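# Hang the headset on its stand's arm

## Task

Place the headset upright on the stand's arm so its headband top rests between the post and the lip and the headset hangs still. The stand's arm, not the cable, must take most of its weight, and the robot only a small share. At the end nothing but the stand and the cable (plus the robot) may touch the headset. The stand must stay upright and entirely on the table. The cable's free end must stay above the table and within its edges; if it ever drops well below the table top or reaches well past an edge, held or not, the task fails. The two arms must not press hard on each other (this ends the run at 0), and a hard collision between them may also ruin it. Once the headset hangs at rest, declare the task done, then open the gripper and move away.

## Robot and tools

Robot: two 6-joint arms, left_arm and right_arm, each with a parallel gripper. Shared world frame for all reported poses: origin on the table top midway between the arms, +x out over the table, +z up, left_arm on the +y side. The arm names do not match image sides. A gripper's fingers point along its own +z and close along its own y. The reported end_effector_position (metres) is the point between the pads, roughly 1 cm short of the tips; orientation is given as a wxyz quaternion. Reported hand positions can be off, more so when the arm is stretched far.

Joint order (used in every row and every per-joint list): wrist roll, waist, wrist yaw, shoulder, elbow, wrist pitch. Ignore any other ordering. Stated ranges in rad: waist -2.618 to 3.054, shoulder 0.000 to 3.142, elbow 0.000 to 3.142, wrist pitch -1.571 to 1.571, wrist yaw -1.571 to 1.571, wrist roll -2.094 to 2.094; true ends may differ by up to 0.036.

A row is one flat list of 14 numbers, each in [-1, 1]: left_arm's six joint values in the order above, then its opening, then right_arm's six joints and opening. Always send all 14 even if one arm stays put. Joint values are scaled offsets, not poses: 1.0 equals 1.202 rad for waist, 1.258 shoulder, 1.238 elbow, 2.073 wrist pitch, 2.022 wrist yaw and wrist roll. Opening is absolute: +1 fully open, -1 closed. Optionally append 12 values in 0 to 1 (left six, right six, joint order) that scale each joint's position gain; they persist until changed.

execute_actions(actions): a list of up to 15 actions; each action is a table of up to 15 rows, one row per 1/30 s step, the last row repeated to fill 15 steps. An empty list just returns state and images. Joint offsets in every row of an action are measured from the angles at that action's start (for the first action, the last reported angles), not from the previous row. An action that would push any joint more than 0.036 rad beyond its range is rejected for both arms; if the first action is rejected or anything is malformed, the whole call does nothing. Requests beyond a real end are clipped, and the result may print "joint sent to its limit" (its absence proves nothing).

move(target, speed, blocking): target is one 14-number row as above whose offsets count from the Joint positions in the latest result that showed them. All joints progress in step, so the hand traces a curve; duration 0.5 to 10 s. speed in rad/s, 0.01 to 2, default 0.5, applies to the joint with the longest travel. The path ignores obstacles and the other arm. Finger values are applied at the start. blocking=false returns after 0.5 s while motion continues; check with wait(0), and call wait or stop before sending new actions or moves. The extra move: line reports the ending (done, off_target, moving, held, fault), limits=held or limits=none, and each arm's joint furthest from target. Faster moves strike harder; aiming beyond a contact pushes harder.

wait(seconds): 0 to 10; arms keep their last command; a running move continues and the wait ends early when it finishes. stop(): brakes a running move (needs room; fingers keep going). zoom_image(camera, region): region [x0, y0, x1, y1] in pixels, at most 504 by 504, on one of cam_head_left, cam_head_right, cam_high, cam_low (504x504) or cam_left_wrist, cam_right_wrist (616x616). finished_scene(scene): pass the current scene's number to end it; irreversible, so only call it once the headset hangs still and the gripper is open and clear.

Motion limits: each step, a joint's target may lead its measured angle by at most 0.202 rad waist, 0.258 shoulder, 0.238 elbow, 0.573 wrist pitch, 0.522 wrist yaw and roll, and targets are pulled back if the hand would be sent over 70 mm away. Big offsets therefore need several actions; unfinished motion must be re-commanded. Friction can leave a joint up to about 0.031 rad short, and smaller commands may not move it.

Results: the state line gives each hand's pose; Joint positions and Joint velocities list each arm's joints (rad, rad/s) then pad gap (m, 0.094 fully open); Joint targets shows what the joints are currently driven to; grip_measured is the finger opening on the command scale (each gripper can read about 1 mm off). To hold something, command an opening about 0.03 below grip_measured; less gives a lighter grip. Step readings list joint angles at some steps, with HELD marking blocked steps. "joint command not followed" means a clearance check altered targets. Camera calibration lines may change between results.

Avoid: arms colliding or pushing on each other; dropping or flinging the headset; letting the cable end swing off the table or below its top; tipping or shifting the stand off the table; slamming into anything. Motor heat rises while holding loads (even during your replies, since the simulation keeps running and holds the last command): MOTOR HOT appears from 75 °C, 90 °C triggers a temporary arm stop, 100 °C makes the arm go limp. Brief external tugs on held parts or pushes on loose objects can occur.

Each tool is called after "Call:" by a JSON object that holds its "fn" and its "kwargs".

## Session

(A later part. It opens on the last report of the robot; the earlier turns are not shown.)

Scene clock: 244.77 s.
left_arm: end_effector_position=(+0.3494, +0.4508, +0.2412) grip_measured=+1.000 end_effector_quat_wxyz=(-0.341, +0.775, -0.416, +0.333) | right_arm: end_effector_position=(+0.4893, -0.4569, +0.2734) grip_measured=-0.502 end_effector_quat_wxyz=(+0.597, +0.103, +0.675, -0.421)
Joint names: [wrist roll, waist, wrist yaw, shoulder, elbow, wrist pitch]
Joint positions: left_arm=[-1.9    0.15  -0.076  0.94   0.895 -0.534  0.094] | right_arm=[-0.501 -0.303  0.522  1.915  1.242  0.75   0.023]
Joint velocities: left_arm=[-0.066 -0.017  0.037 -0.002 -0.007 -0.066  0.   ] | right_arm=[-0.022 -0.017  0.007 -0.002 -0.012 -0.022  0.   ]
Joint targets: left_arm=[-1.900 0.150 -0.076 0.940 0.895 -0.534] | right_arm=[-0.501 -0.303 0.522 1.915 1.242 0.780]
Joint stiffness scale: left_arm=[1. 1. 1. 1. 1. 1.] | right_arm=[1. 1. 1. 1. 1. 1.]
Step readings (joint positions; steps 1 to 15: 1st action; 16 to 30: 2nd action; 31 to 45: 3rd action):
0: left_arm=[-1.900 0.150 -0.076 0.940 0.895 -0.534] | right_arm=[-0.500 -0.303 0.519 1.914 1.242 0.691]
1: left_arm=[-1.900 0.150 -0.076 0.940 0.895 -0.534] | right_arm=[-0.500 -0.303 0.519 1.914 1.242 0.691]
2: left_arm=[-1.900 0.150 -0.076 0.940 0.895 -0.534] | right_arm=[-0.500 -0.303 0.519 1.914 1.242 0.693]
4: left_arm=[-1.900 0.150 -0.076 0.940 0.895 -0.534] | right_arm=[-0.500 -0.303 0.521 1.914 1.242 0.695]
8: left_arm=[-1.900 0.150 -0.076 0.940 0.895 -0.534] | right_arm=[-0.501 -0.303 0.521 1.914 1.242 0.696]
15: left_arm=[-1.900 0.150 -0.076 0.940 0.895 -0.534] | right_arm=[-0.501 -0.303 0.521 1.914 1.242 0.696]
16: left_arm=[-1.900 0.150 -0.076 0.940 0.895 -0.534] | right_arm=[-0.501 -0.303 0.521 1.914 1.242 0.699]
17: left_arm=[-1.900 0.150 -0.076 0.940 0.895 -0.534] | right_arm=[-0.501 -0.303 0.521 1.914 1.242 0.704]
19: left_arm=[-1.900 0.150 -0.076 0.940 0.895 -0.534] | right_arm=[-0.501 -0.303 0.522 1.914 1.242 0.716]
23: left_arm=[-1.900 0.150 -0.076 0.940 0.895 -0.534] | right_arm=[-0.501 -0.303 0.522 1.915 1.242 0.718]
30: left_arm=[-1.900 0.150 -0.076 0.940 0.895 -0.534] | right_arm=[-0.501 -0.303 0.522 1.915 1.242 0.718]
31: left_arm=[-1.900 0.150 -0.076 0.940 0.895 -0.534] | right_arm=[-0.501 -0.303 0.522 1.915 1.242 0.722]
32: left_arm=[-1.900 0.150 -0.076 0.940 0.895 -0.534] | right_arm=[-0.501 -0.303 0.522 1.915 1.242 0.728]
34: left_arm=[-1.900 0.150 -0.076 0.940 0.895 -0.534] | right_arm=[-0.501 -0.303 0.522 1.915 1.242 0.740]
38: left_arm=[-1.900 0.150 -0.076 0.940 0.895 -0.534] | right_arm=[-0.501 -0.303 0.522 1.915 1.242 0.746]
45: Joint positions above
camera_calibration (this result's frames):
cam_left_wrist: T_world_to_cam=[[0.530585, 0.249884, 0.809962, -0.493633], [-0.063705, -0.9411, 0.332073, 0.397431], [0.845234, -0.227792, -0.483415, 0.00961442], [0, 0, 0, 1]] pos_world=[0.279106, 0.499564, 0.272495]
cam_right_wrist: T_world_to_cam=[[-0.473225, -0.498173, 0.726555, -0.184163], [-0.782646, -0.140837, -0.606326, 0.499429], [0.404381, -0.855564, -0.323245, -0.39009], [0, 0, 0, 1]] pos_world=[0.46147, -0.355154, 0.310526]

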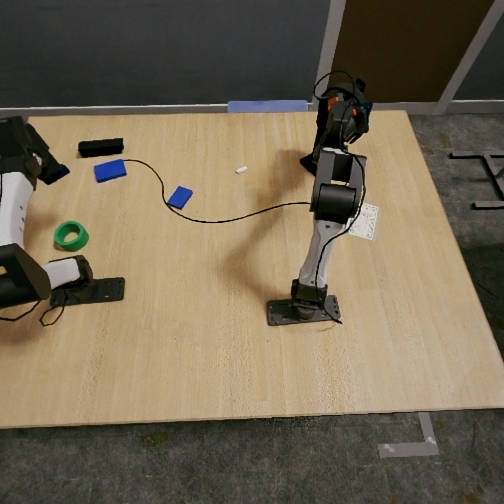

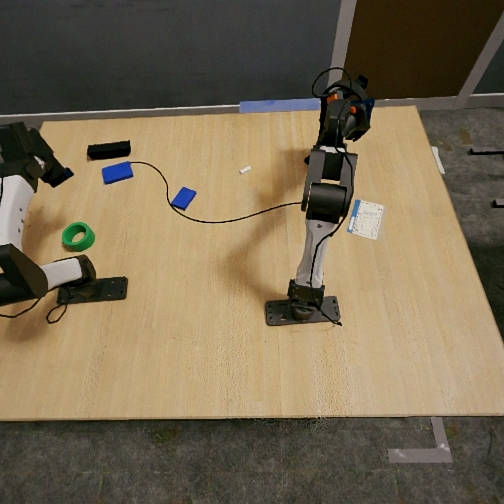

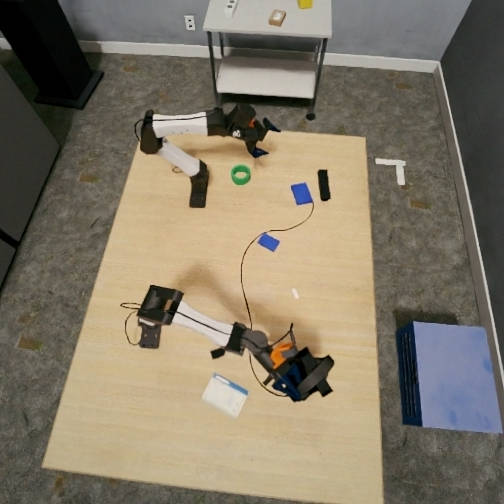

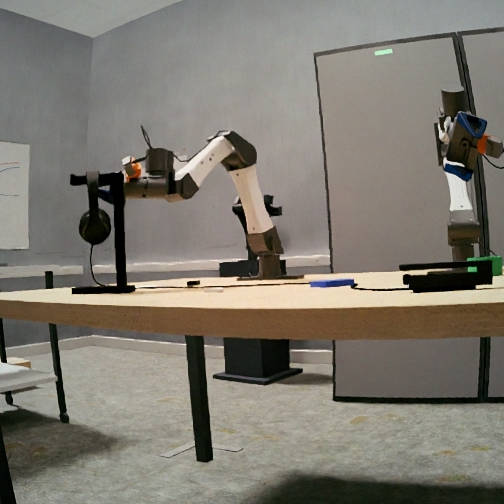

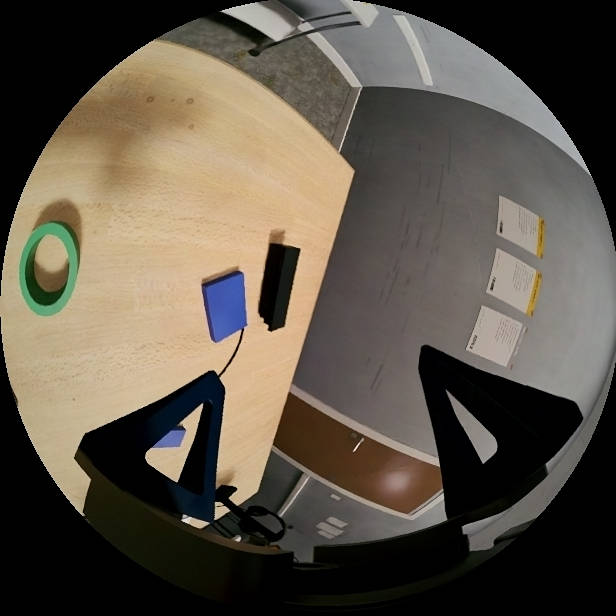

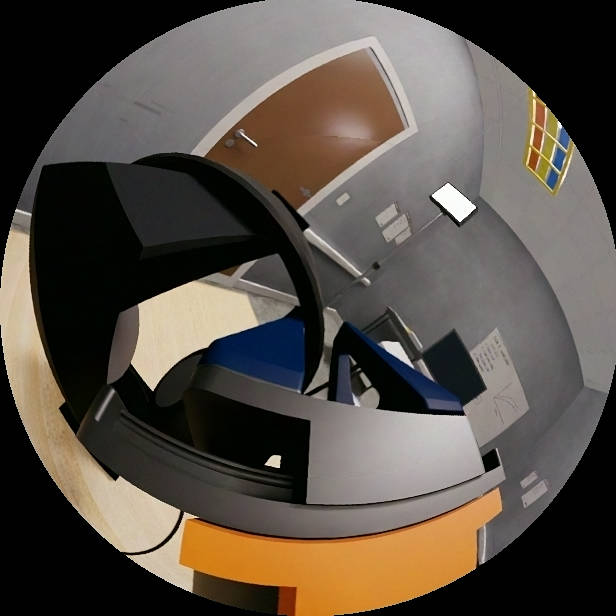

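Call:
{"fn": "move", "kwargs": {"target": [0,0,0,0,0,0,1,0,0.075,0.04,-0.17,-0.19,0.02,-0.5], "speed": 0.12}}

Call:
{"fn": "move", "kwargs": {"target": [0,0,0,0,0,0,1,0,0.05,0,-0.45,-0.3,-0.05,-0.5], "speed": 0.4}}

Call:
{"fn": "wait", "kwargs": {"seconds": 3}}

Scene clock: 254.67 s.
left_arm: end_effector_position=(+0.3494, +0.4508, +0.2412) grip_measured=+1.000 end_effector_quat_wxyz=(-0.341, +0.775, -0.416, +0.333) | right_arm: end_effector_position=(+0.4449, -0.4169, +0.2820) grip_measured=-0.502 end_effector_quat_wxyz=(+0.599, +0.104, +0.675, -0.418)
Joint names: [wrist roll, waist, wrist yaw, shoulder, elbow, wrist pitch]
Joint positions: left_arm=[-1.9    0.15  -0.076  0.94   0.895 -0.534  0.094] | right_arm=[-0.501 -0.226  0.596  1.719  1.029  0.77   0.023]
Joint velocities: left_arm=[ 0.007  0.007 -0.007 -0.012 -0.007 -0.051  0.   ] | right_arm=[-0.007 -0.007 -0.066 -0.032  0.017 -0.051  0.001]
Joint targets: left_arm=[-1.900 0.150 -0.076 0.940 0.895 -0.534] | right_arm=[-0.501 -0.213 0.603 1.701 1.007 0.791]
Joint stiffness scale: left_arm=[1. 1. 1. 1. 1. 1.] | right_arm=[1. 1. 1. 1. 1. 1.]
move: off_target (right_arm); limits=none; left_arm: farthest joint: the waist, 0.000 radians from its target (0.000 radians at the start); right_arm: farthest joint: the elbow, 0.022 radians from its target (0.235 radians at the start)
camera_calibration (this result's frames):
cam_left_wrist: T_world_to_cam=[[0.530585, 0.249884, 0.809962, -0.493633], [-0.063705, -0.9411, 0.332073, 0.397431], [0.845234, -0.227792, -0.483415, 0.00961442], [0, 0, 0, 1]] pos_world=[0.279106, 0.499564, 0.272495]
cam_right_wrist: T_world_to_cam=[[-0.47413, -0.503596, 0.722213, -0.192152], [-0.779833, -0.140597, -0.609994, 0.47543], [0.408731, -0.852422, -0.32606, -0.334938], [0, 0, 0, 1]] pos_world=[0.416551, -0.315432, 0.319575]

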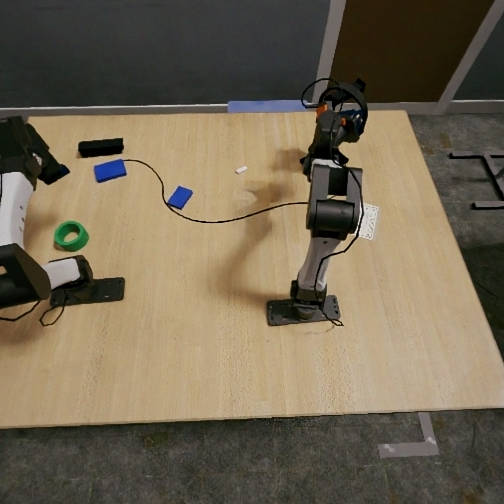

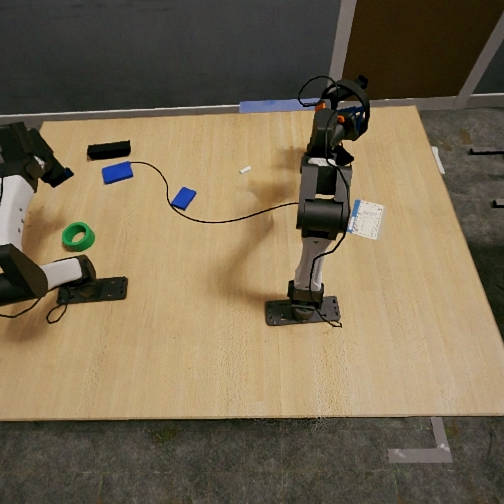

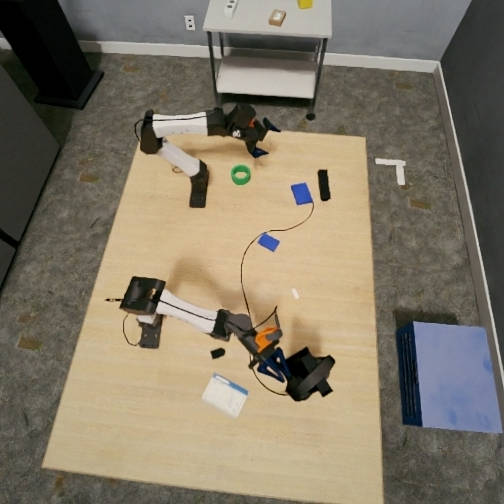

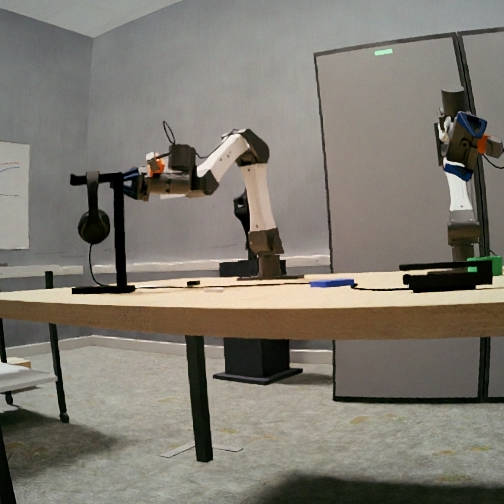

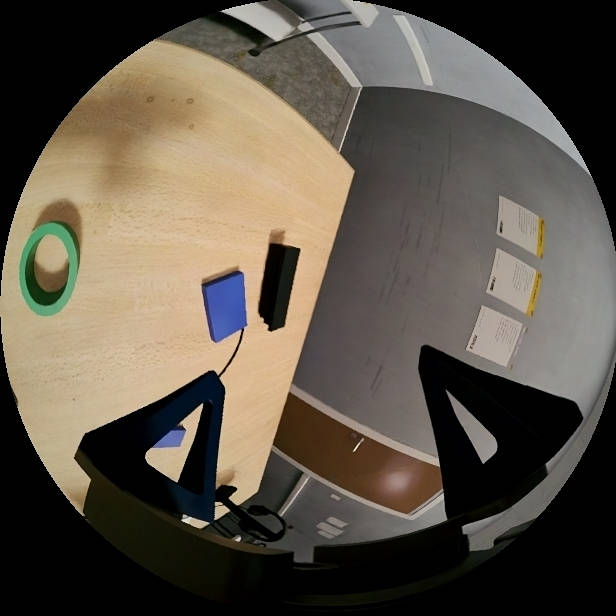

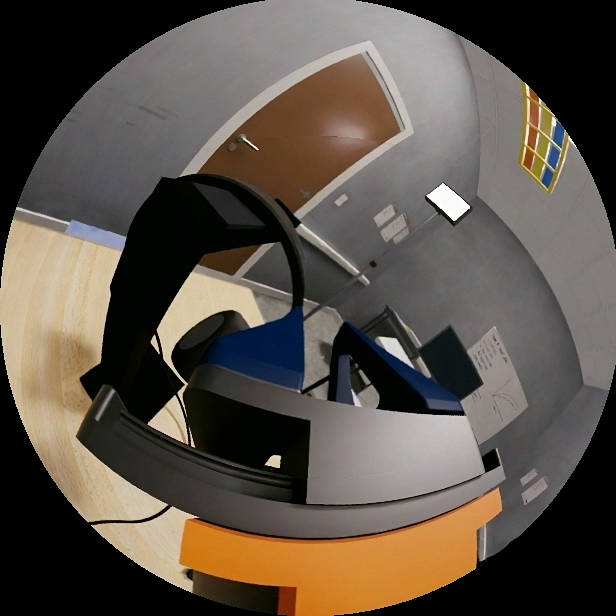

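Scene clock: 256.67 s.
left_arm: end_effector_position=(+0.3494, +0.4508, +0.2412) grip_measured=+1.000 end_effector_quat_wxyz=(-0.341, +0.775, -0.416, +0.333) | right_arm: end_effector_position=(+0.3249, -0.3793, +0.3356) grip_measured=-0.502 end_effector_quat_wxyz=(+0.645, +0.107, +0.640, -0.403)
Joint names: [wrist roll, waist, wrist yaw, shoulder, elbow, wrist pitch]
Joint positions: left_arm=[-1.9    0.15  -0.076  0.94   0.895 -0.534  0.094] | right_arm=[-0.501 -0.18   0.596  1.167  0.679  0.679  0.023]
Joint velocities: left_arm=[ 0.022 -0.007  0.007  0.002 -0.002  0.081  0.   ] | right_arm=[-0.051  0.002  0.007  0.002  0.002  0.022 -0.001]
Joint targets: left_arm=[-1.900 0.150 -0.076 0.940 0.895 -0.534] | right_arm=[-0.501 -0.166 0.596 1.153 0.657 0.666]
Joint stiffness scale: left_arm=[1. 1. 1. 1. 1. 1.] | right_arm=[1. 1. 1. 1. 1. 1.]
move: off_target (right_arm); limits=none; left_arm: farthest joint: the waist, 0.000 radians from its target (0.000 radians at the start); right_arm: farthest joint: the elbow, 0.022 radians from its target (0.371 radians at the start)
camera_calibration (this result's frames):
cam_left_wrist: T_world_to_cam=[[0.530585, 0.249884, 0.809962, -0.493633], [-0.063705, -0.9411, 0.332073, 0.397431], [0.845234, -0.227792, -0.483415, 0.00961442], [0, 0, 0, 1]] pos_world=[0.279106, 0.499564, 0.272495]
cam_right_wrist: T_world_to_cam=[[-0.527732, -0.515672, 0.674967, -0.240099], [-0.700598, -0.185045, -0.689145, 0.403768], [0.480272, -0.836565, -0.263625, -0.274576], [0, 0, 0, 1]] pos_world=[0.288042, -0.278798, 0.367928]

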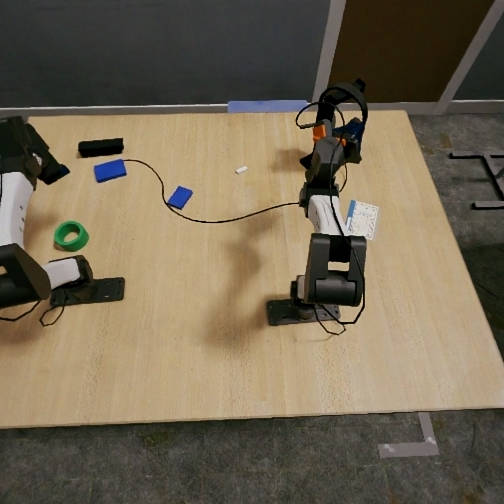

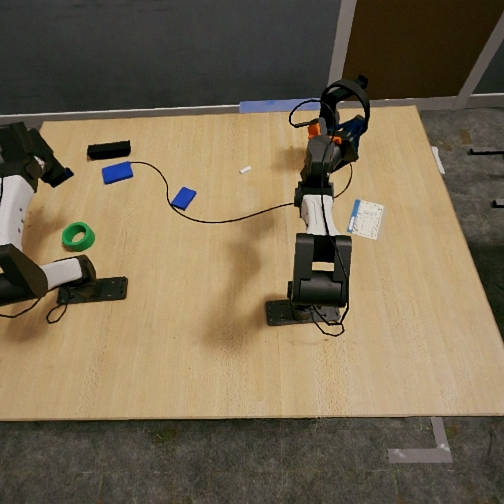

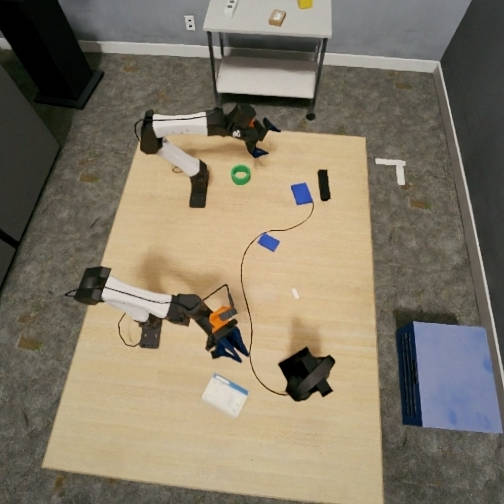

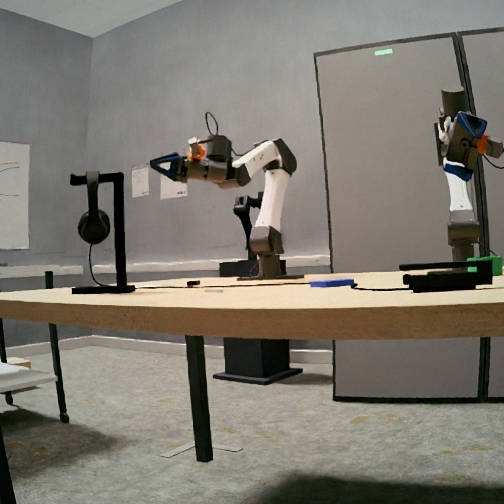

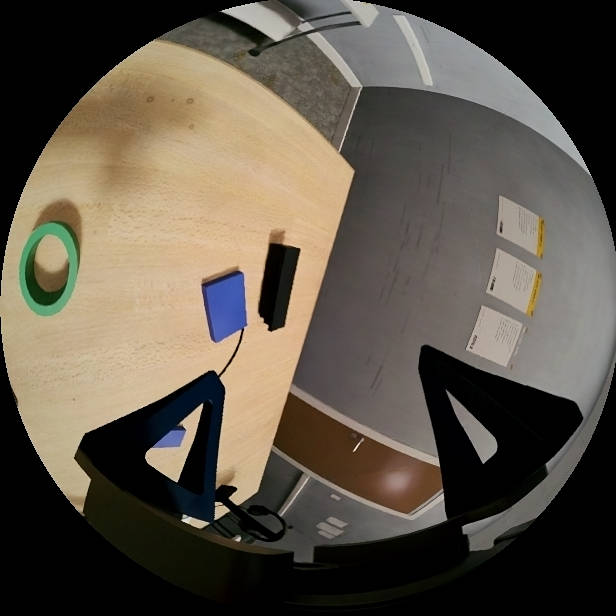

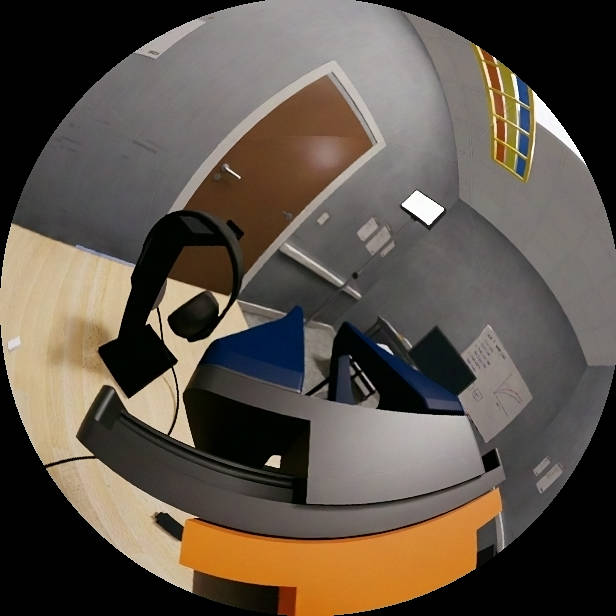

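Scene clock: 259.67 s.
left_arm: end_effector_position=(+0.3494, +0.4508, +0.2412) grip_measured=+1.000 end_effector_quat_wxyz=(-0.341, +0.775, -0.416, +0.333) | right_arm: end_effector_position=(+0.3249, -0.3793, +0.3355) grip_measured=-0.502 end_effector_quat_wxyz=(+0.645, +0.107, +0.640, -0.403)
Joint names: [wrist roll, waist, wrist yaw, shoulder, elbow, wrist pitch]
Joint positions: left_arm=[-1.9    0.15  -0.076  0.94   0.895 -0.534  0.094] | right_arm=[-0.501 -0.18   0.596  1.167  0.679  0.678  0.023]
Joint velocities: left_arm=[ 0.022 -0.002  0.037  0.007 -0.002 -0.007  0.   ] | right_arm=[-0.007 -0.012 -0.007 -0.017 -0.002 -0.007  0.001]
Joint targets: left_arm=[-1.900 0.150 -0.076 0.940 0.895 -0.534] | right_arm=[-0.501 -0.166 0.596 1.153 0.657 0.666]
Joint stiffness scale: left_arm=[1. 1. 1. 1. 1. 1.] | right_arm=[1. 1. 1. 1. 1. 1.]
wait: 3.00 s; at rest by 0.17 s
camera_calibration (this result's frames):
cam_left_wrist: T_world_to_cam=[[0.530585, 0.249884, 0.809962, -0.493633], [-0.063705, -0.9411, 0.332073, 0.397431], [0.845234, -0.227792, -0.483415, 0.00961442], [0, 0, 0, 1]] pos_world=[0.279106, 0.499564, 0.272495]
cam_right_wrist: T_world_to_cam=[[-0.527477, -0.515703, 0.675144, -0.240191], [-0.700859, -0.185013, -0.688888, 0.403733], [0.480172, -0.836553, -0.263845, -0.274495], [0, 0, 0, 1]] pos_world=[0.28807, -0.278801, 0.367866]

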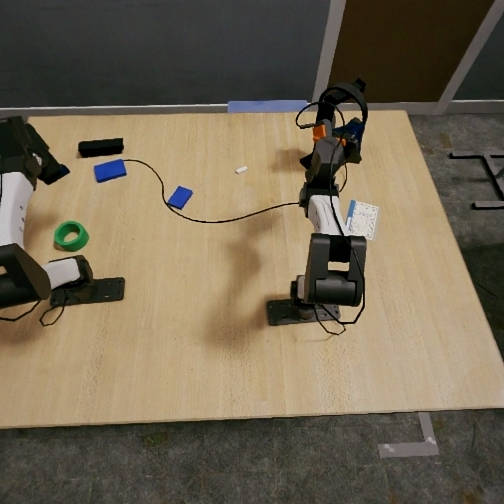

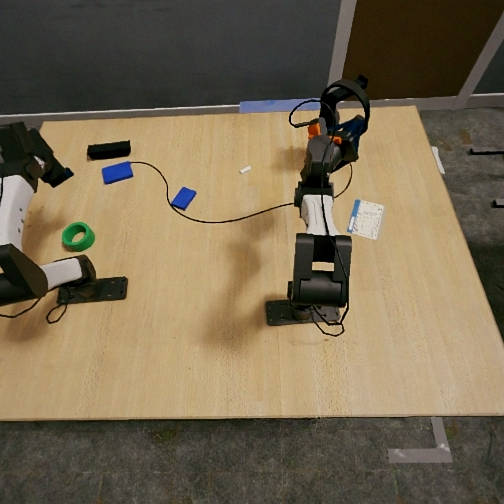

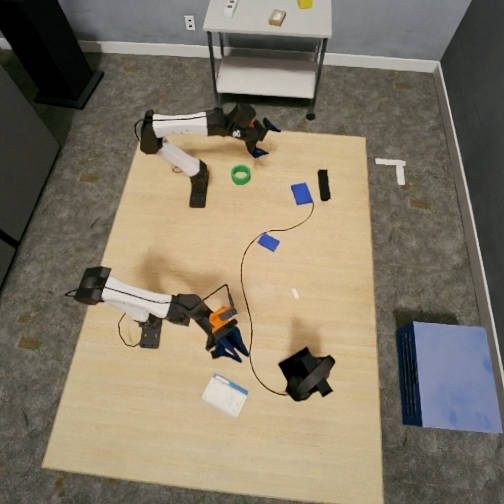

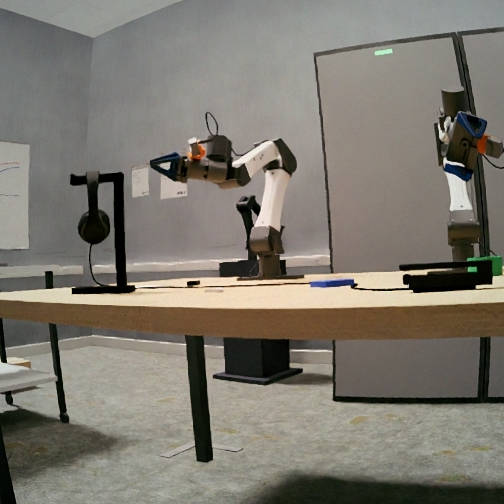

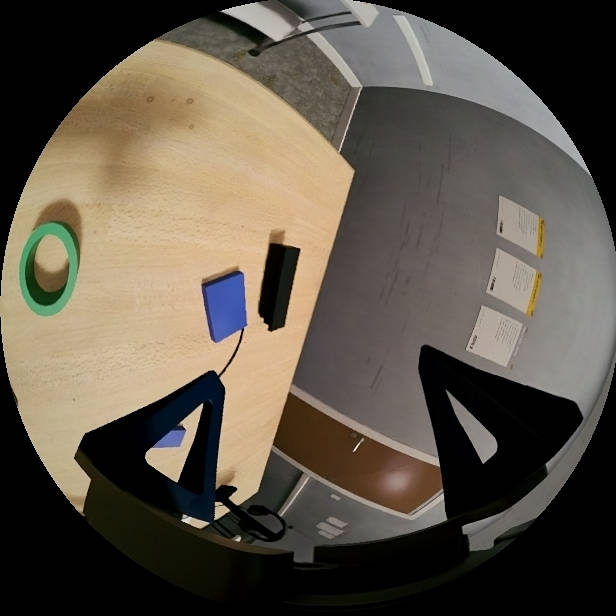

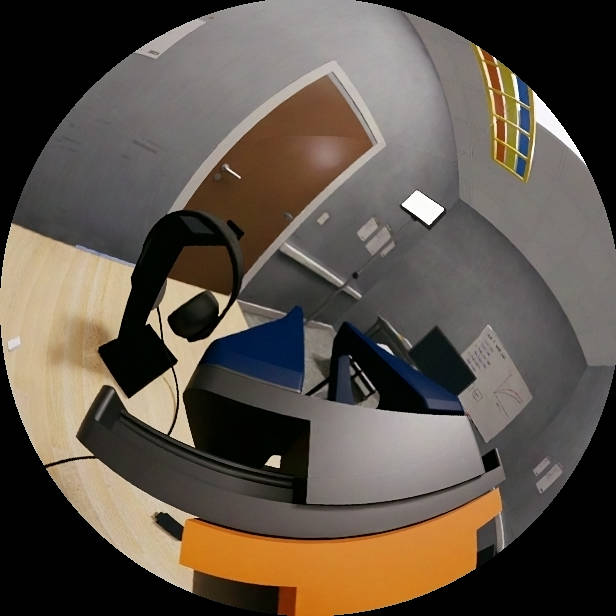

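Call:
{"fn": "finished_scene", "kwargs": {"scene": 2}}

The scene is finished: the task was done.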